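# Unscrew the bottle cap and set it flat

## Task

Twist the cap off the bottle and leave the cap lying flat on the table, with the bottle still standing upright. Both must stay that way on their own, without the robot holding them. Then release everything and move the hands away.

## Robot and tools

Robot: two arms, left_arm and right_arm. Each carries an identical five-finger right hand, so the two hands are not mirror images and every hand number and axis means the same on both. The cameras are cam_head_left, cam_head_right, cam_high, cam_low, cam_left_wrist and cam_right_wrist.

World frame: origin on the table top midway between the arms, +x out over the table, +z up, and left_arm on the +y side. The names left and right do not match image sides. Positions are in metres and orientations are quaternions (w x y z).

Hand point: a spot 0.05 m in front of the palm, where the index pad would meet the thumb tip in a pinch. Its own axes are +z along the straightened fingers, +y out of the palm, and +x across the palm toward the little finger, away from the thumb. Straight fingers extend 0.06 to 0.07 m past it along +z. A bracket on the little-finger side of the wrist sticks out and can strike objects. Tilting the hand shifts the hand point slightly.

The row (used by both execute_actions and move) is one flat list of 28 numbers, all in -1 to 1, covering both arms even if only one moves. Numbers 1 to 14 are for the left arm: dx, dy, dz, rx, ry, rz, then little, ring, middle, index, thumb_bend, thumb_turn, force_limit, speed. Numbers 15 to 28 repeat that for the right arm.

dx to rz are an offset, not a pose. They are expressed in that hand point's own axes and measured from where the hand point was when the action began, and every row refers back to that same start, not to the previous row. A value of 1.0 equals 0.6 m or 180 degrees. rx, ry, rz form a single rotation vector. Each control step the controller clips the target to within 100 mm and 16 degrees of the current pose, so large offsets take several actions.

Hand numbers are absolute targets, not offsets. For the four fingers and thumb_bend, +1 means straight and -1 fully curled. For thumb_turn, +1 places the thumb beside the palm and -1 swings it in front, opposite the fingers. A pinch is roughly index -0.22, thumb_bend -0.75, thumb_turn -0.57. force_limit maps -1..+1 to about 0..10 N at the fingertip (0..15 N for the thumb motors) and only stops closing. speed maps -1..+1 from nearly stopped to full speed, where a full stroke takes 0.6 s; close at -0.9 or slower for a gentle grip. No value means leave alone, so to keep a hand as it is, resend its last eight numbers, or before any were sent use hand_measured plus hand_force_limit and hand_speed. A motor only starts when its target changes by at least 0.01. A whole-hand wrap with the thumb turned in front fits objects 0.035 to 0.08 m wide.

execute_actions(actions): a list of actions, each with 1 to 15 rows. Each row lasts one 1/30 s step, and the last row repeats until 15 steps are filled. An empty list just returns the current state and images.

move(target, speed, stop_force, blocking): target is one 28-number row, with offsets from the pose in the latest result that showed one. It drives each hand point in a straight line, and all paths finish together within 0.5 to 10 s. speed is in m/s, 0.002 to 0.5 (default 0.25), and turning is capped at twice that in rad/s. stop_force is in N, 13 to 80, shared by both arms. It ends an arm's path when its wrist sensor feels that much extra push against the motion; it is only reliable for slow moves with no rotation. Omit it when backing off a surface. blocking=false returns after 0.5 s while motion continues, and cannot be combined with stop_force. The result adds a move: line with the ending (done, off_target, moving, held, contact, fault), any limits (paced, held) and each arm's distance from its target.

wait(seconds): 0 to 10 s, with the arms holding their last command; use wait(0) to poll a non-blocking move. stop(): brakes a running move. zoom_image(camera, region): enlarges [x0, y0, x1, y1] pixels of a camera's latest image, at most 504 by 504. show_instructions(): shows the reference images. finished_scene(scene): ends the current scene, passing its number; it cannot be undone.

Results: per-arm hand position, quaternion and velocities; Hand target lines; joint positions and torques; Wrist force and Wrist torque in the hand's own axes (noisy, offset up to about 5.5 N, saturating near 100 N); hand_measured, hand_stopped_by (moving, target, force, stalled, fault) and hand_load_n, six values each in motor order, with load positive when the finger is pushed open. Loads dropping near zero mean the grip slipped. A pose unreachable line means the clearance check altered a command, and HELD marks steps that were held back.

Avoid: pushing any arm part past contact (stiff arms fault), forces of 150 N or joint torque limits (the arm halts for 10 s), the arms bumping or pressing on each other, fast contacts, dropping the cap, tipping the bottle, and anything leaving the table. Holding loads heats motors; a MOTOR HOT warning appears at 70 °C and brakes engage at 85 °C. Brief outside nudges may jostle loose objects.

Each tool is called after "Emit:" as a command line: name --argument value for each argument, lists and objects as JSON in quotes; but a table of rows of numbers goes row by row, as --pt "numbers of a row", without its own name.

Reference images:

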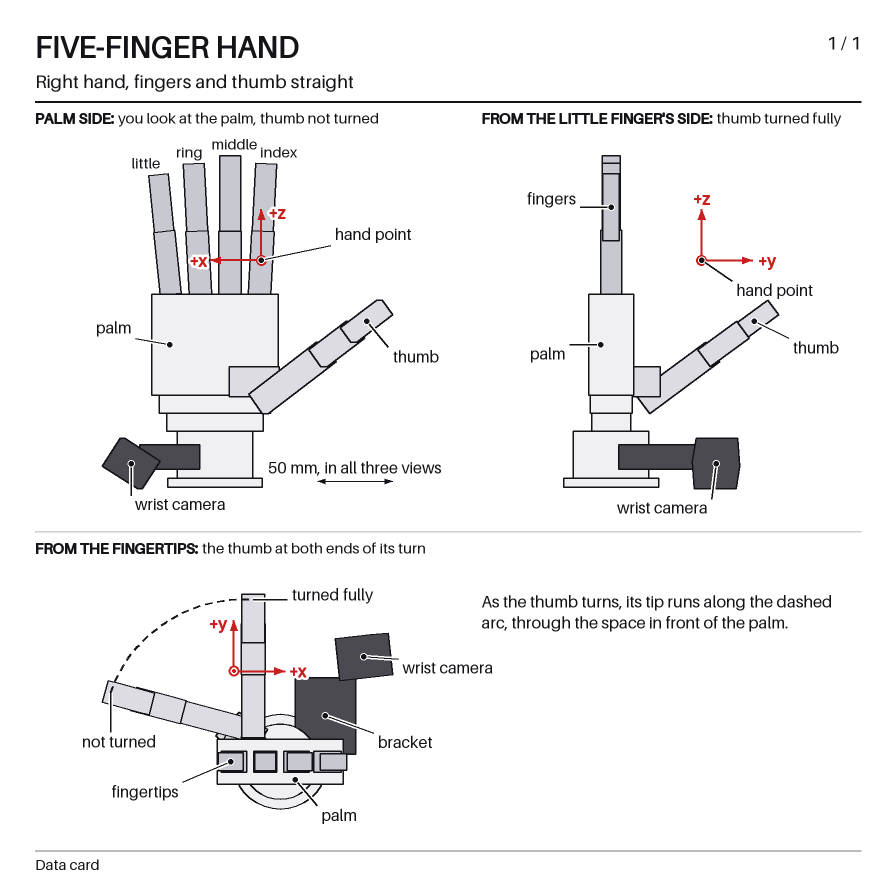

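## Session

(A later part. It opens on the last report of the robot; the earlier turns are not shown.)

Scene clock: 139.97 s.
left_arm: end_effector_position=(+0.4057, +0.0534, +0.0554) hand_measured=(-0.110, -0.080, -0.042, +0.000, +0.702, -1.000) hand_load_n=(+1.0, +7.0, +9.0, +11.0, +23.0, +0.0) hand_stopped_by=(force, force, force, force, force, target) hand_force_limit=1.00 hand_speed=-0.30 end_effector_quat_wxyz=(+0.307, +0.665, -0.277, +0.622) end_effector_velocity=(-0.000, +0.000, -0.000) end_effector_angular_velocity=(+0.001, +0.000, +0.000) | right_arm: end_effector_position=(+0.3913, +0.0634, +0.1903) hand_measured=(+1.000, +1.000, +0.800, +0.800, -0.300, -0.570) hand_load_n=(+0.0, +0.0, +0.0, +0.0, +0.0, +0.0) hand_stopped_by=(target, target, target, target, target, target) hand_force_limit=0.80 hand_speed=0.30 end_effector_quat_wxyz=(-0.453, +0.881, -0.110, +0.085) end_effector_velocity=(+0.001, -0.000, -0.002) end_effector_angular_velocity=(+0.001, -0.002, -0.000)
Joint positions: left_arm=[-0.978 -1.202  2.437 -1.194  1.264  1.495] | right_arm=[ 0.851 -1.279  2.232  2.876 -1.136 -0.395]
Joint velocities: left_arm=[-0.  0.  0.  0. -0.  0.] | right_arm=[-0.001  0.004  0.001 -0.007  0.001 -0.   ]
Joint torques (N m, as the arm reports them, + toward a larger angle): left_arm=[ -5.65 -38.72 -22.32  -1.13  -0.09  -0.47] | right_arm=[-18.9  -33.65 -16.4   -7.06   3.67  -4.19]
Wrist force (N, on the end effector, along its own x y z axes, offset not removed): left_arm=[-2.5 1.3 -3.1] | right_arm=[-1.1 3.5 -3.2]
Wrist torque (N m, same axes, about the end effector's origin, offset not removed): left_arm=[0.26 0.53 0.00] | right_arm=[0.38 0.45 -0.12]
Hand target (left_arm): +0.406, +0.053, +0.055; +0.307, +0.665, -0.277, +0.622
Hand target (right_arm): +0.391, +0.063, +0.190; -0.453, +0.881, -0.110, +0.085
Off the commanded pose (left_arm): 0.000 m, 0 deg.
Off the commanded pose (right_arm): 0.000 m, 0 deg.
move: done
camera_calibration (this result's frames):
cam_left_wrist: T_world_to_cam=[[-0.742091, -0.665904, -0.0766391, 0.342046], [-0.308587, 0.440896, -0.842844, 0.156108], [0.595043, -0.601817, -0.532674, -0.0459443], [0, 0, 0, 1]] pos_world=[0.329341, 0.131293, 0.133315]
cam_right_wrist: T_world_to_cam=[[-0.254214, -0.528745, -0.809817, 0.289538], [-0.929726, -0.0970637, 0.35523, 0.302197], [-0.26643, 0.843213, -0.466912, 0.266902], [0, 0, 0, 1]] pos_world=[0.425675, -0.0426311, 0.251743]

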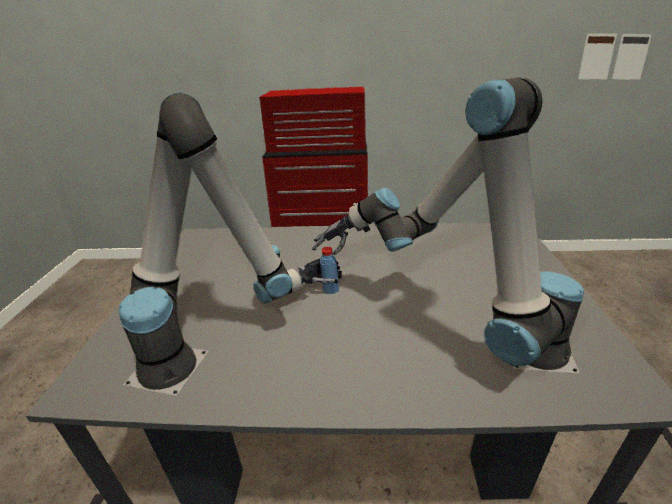

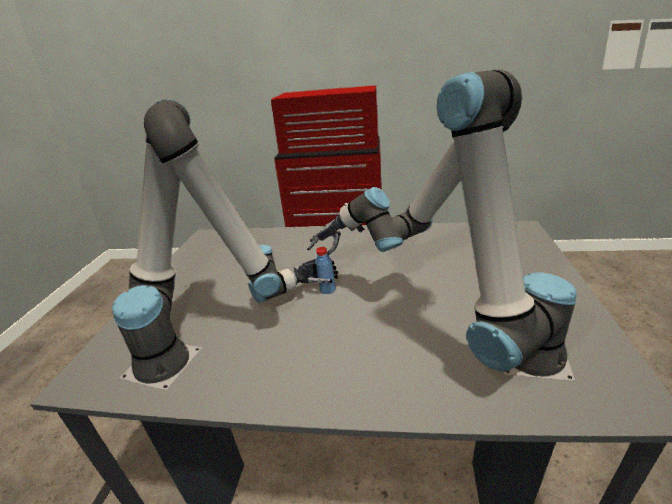

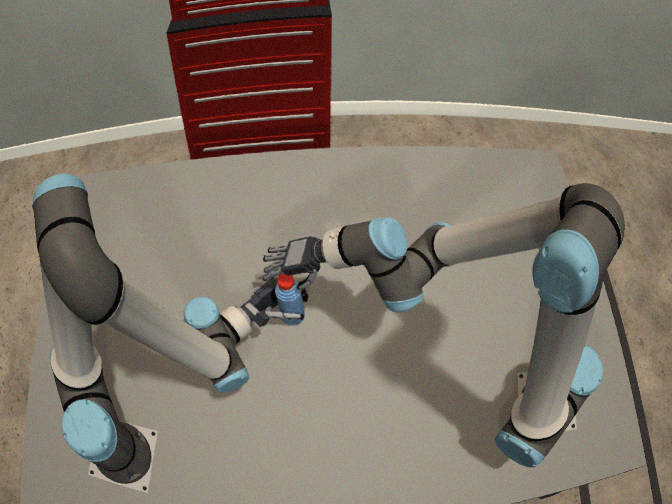

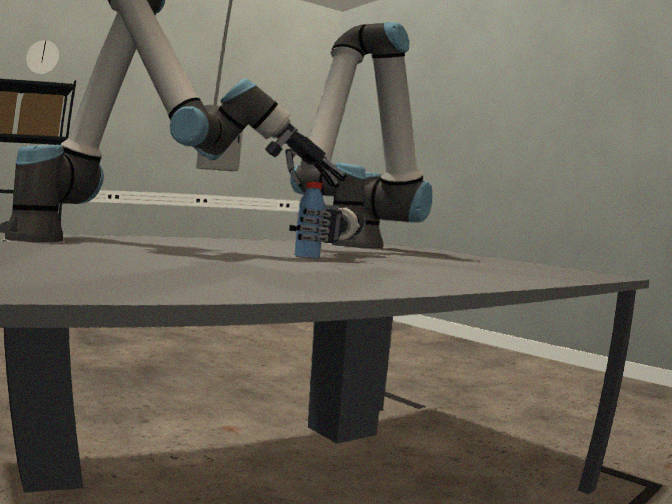

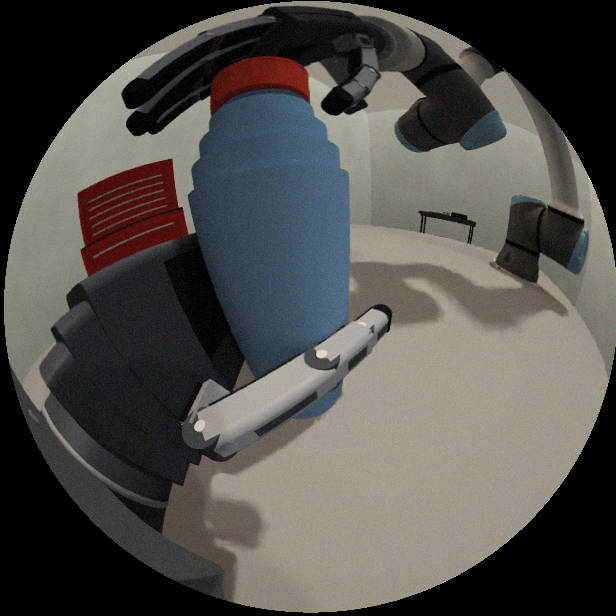

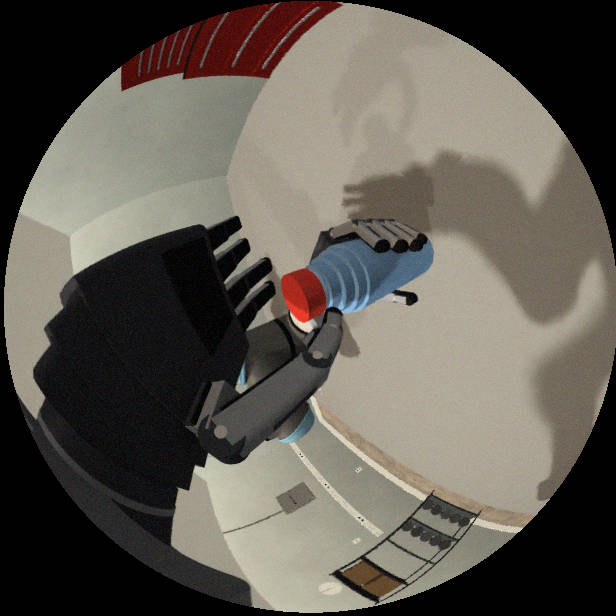

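Emit:
move --target '[0,0,0,0,0,0,0.4,0.4,0.4,0.4,0.9,-1,1,-0.3, 0.005,0,0,0,0,0,1,1,0.8,0.8,-0.3,-0.57,0.8,0.3]'

Emit:
move --target '[0,0,0,0,0,0,-1,-1,-1,-1,-1,-1,1,-0.3, 0,0,0,0,0,0,1,1,0.8,0.8,-0.3,-0.57,0.8,0.3]'

Scene clock: 140.87 s.
left_arm: end_effector_position=(+0.4057, +0.0534, +0.0554) hand_measured=(+0.400, +0.400, +0.400, +0.400, +0.900, -1.000) hand_load_n=(+0.0, +0.0, +0.0, +0.0, +0.0, +0.0) hand_stopped_by=(target, target, target, target, target, target) hand_force_limit=1.00 hand_speed=-0.30 end_effector_quat_wxyz=(+0.307, +0.665, -0.277, +0.622) end_effector_velocity=(-0.000, +0.001, -0.001) end_effector_angular_velocity=(+0.001, +0.000, +0.000) | right_arm: end_effector_position=(+0.3941, +0.0626, +0.1904) hand_measured=(+1.000, +1.000, +0.800, +0.800, -0.300, -0.570) hand_load_n=(+0.0, +0.0, +0.0, +0.0, +0.0, +0.0) hand_stopped_by=(target, target, target, target, target, target) hand_force_limit=0.80 hand_speed=0.30 end_effector_quat_wxyz=(-0.453, +0.881, -0.110, +0.085) end_effector_velocity=(+0.001, -0.000, +0.000) end_effector_angular_velocity=(-0.000, +0.001, +0.000)
Joint positions: left_arm=[-0.978 -1.202  2.437 -1.194  1.264  1.495] | right_arm=[ 0.847 -1.279  2.23   2.879 -1.132 -0.398]
Joint velocities: left_arm=[ 0.     0.001  0.001 -0.    -0.    -0.   ] | right_arm=[-0.001 -0.    -0.001  0.002  0.001 -0.001]
Joint torques (N m, as the arm reports them, + toward a larger angle): left_arm=[ -5.31 -39.94 -22.48  -0.93  -0.28  -0.32] | right_arm=[-17.78 -34.35 -43.9    0.09   4.07  -3.96]
Wrist force (N, on the end effector, along its own x y z axes, offset not removed): left_arm=[0.9 1.2 -2.3] | right_arm=[-1.3 -1.1 -3.6]
Wrist torque (N m, same axes, about the end effector's origin, offset not removed): left_arm=[0.17 -0.03 0.03] | right_arm=[-0.20 0.30 0.01]
Hand target (left_arm): +0.406, +0.053, +0.055; +0.307, +0.665, -0.277, +0.622
Hand target (right_arm): +0.394, +0.063, +0.190; -0.453, +0.881, -0.110, +0.085
Off the commanded pose (left_arm): 0.000 m, 0 deg.
Off the commanded pose (right_arm): 0.000 m, 0 deg.
move: done
camera_calibration (this result's frames):
cam_left_wrist: T_world_to_cam=[[-0.74209, -0.665904, -0.076639, 0.342046], [-0.308587, 0.440895, -0.842844, 0.156108], [0.595043, -0.601817, -0.532673, -0.0459445], [0, 0, 0, 1]] pos_world=[0.329341, 0.131293, 0.133315]
cam_right_wrist: T_world_to_cam=[[-0.254232, -0.52875, -0.809808, 0.289931], [-0.92972, -0.0970557, 0.355248, 0.30464], [-0.266434, 0.84321, -0.466915, 0.268371], [0, 0, 0, 1]] pos_world=[0.428443, -0.0434248, 0.251872]

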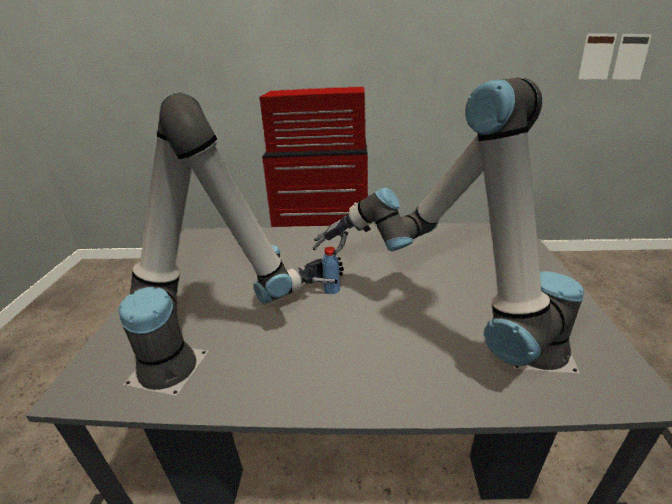

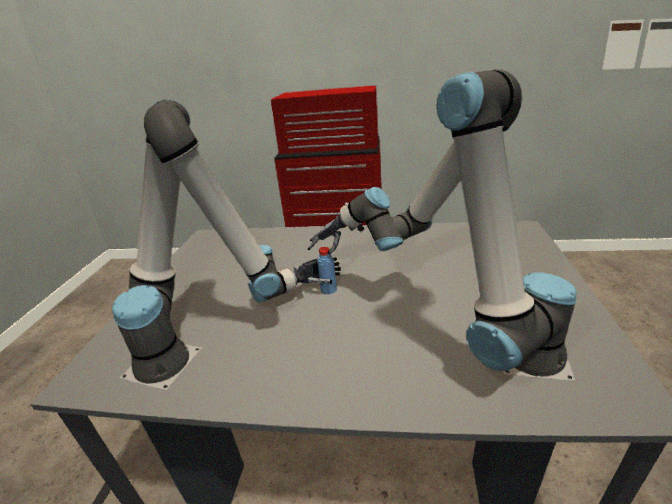

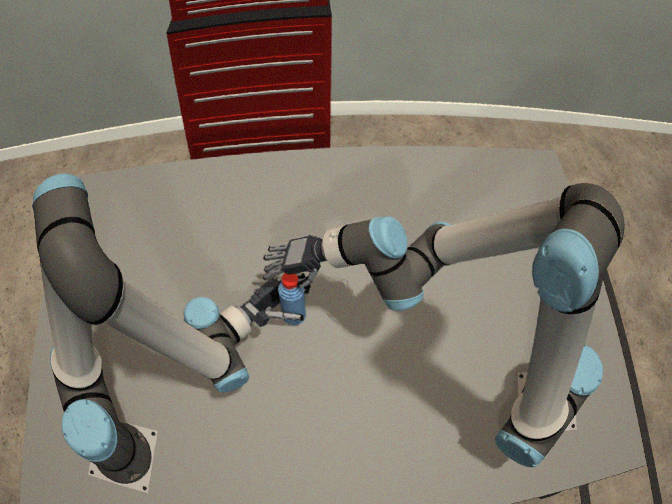

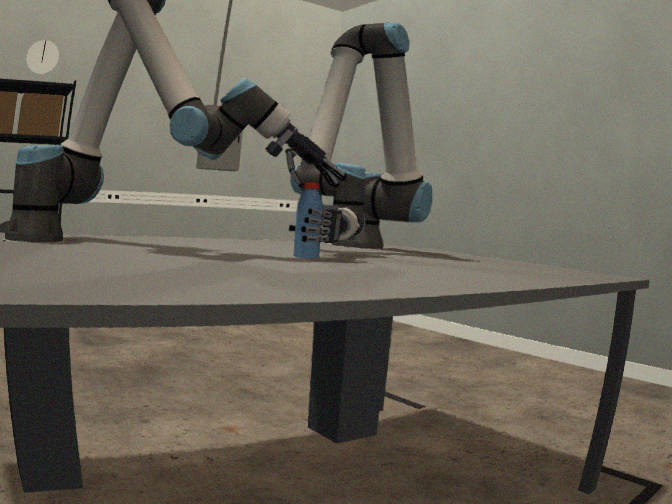

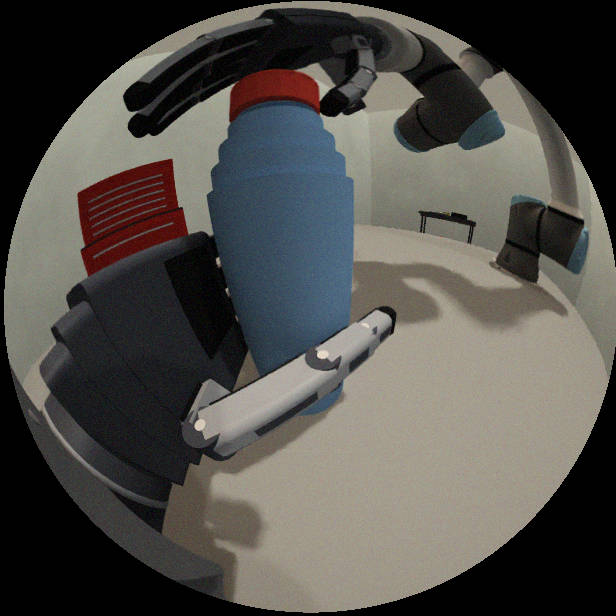

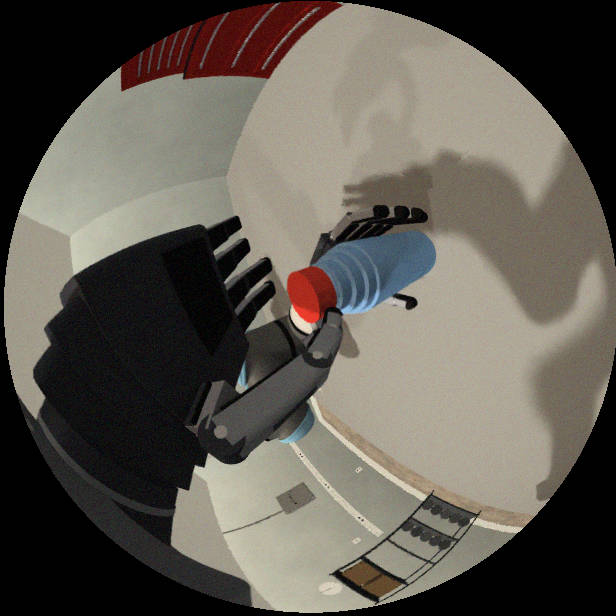

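Scene clock: 141.53 s.
left_arm: end_effector_position=(+0.4057, +0.0534, +0.0554) hand_measured=(-0.048, -0.012, +0.024, +0.062, +0.694, -1.000) hand_load_n=(+12.5, +9.0, +5.0, +4.0, +20.5, +3.5) hand_stopped_by=(force, force, force, force, force, target) hand_force_limit=1.00 hand_speed=-0.30 end_effector_quat_wxyz=(+0.307, +0.665, -0.277, +0.622) end_effector_velocity=(-0.000, -0.000, +0.000) end_effector_angular_velocity=(-0.000, -0.000, -0.000) | right_arm: end_effector_position=(+0.3941, +0.0626, +0.1904) hand_measured=(+1.000, +1.000, +0.800, +0.800, -0.300, -0.570) hand_load_n=(+0.0, +0.0, +0.0, +0.0, +0.0, +0.0) hand_stopped_by=(target, target, target, target, target, target) hand_force_limit=0.80 hand_speed=0.30 end_effector_quat_wxyz=(-0.453, +0.881, -0.110, +0.085) end_effector_velocity=(+0.000, -0.000, -0.002) end_effector_angular_velocity=(-0.003, +0.003, -0.000)
Joint positions: left_arm=[-0.978 -1.202  2.437 -1.194  1.264  1.495] | right_arm=[ 0.847 -1.279  2.23   2.879 -1.132 -0.398]
Joint velocities: left_arm=[ 0.    -0.001  0.     0.     0.     0.   ] | right_arm=[-0.     0.002  0.     0.002  0.    -0.   ]
Joint torques (N m, as the arm reports them, + toward a larger angle): left_arm=[ -5.26 -40.23 -18.74  -1.03  -0.22  -0.22] | right_arm=[ -0.16 -37.01 -40.8   -2.01   2.61  -1.01]
Wrist force (N, on the end effector, along its own x y z axes, offset not removed): left_arm=[11.0 -0.5 -3.7] | right_arm=[5.6 -4.4 0.3]
Wrist torque (N m, same axes, about the end effector's origin, offset not removed): left_arm=[-0.10 -0.47 -0.14] | right_arm=[-0.88 -0.79 0.23]
Hand target (left_arm): +0.406, +0.053, +0.055; +0.307, +0.665, -0.277, +0.622
Hand target (right_arm): +0.394, +0.063, +0.190; -0.453, +0.881, -0.110, +0.085
Off the commanded pose (left_arm): 0.000 m, 0 deg.
Off the commanded pose (right_arm): 0.000 m, 0 deg.
move: done
camera_calibration (this result's frames):
cam_left_wrist: T_world_to_cam=[[-0.742089, -0.665907, -0.0766268, 0.342039], [-0.308574, 0.440865, -0.842864, 0.156133], [0.595051, -0.601836, -0.532642, -0.0459589], [0, 0, 0, 1]] pos_world=[0.32935, 0.131273, 0.133328]
cam_right_wrist: T_world_to_cam=[[-0.254227, -0.528747, -0.809812, 0.289942], [-0.929722, -0.0970582, 0.355243, 0.304671], [-0.266432, 0.843212, -0.466913, 0.268387], [0, 0, 0, 1]] pos_world=[0.428477, -0.0434306, 0.25188]

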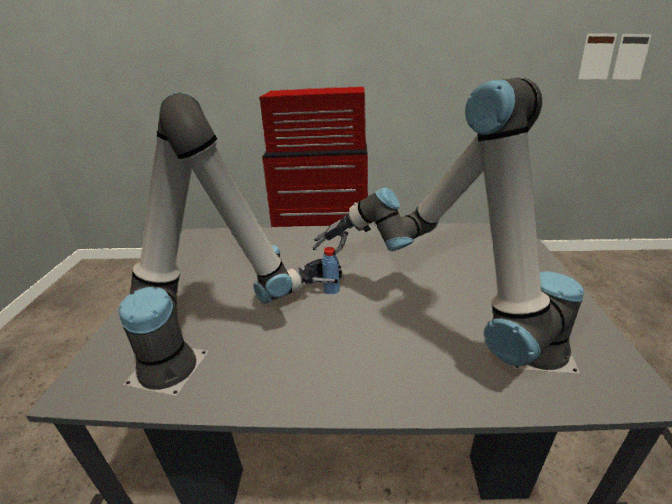

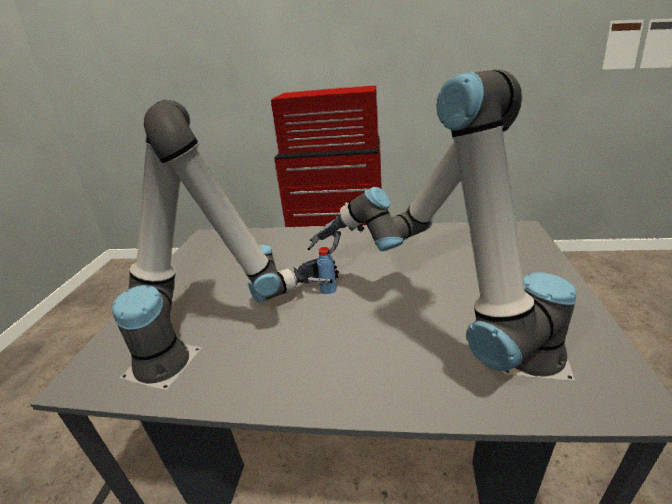

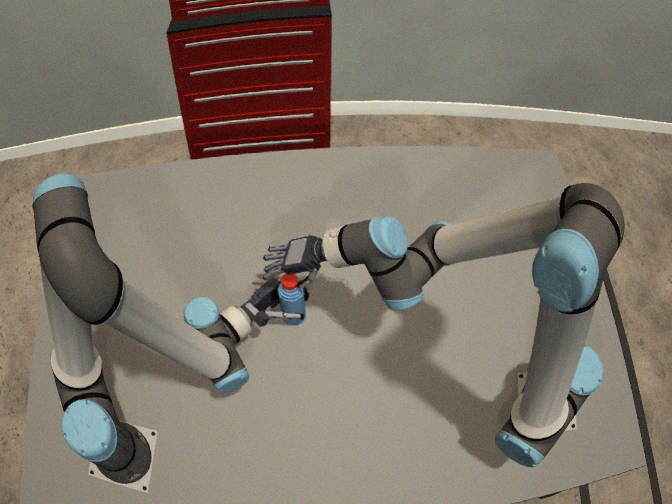

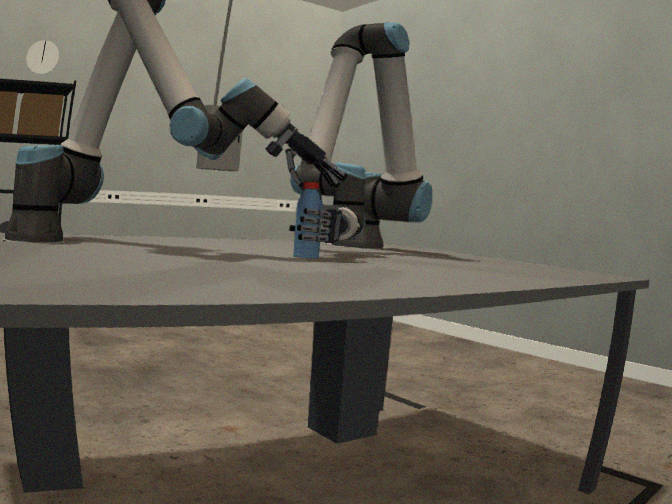

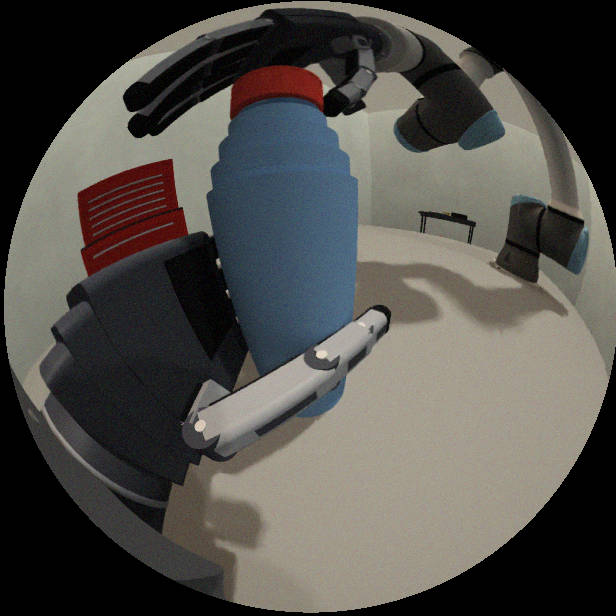

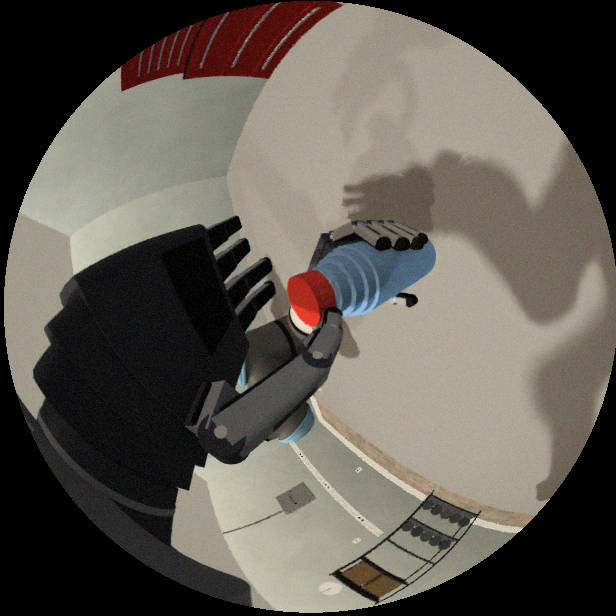

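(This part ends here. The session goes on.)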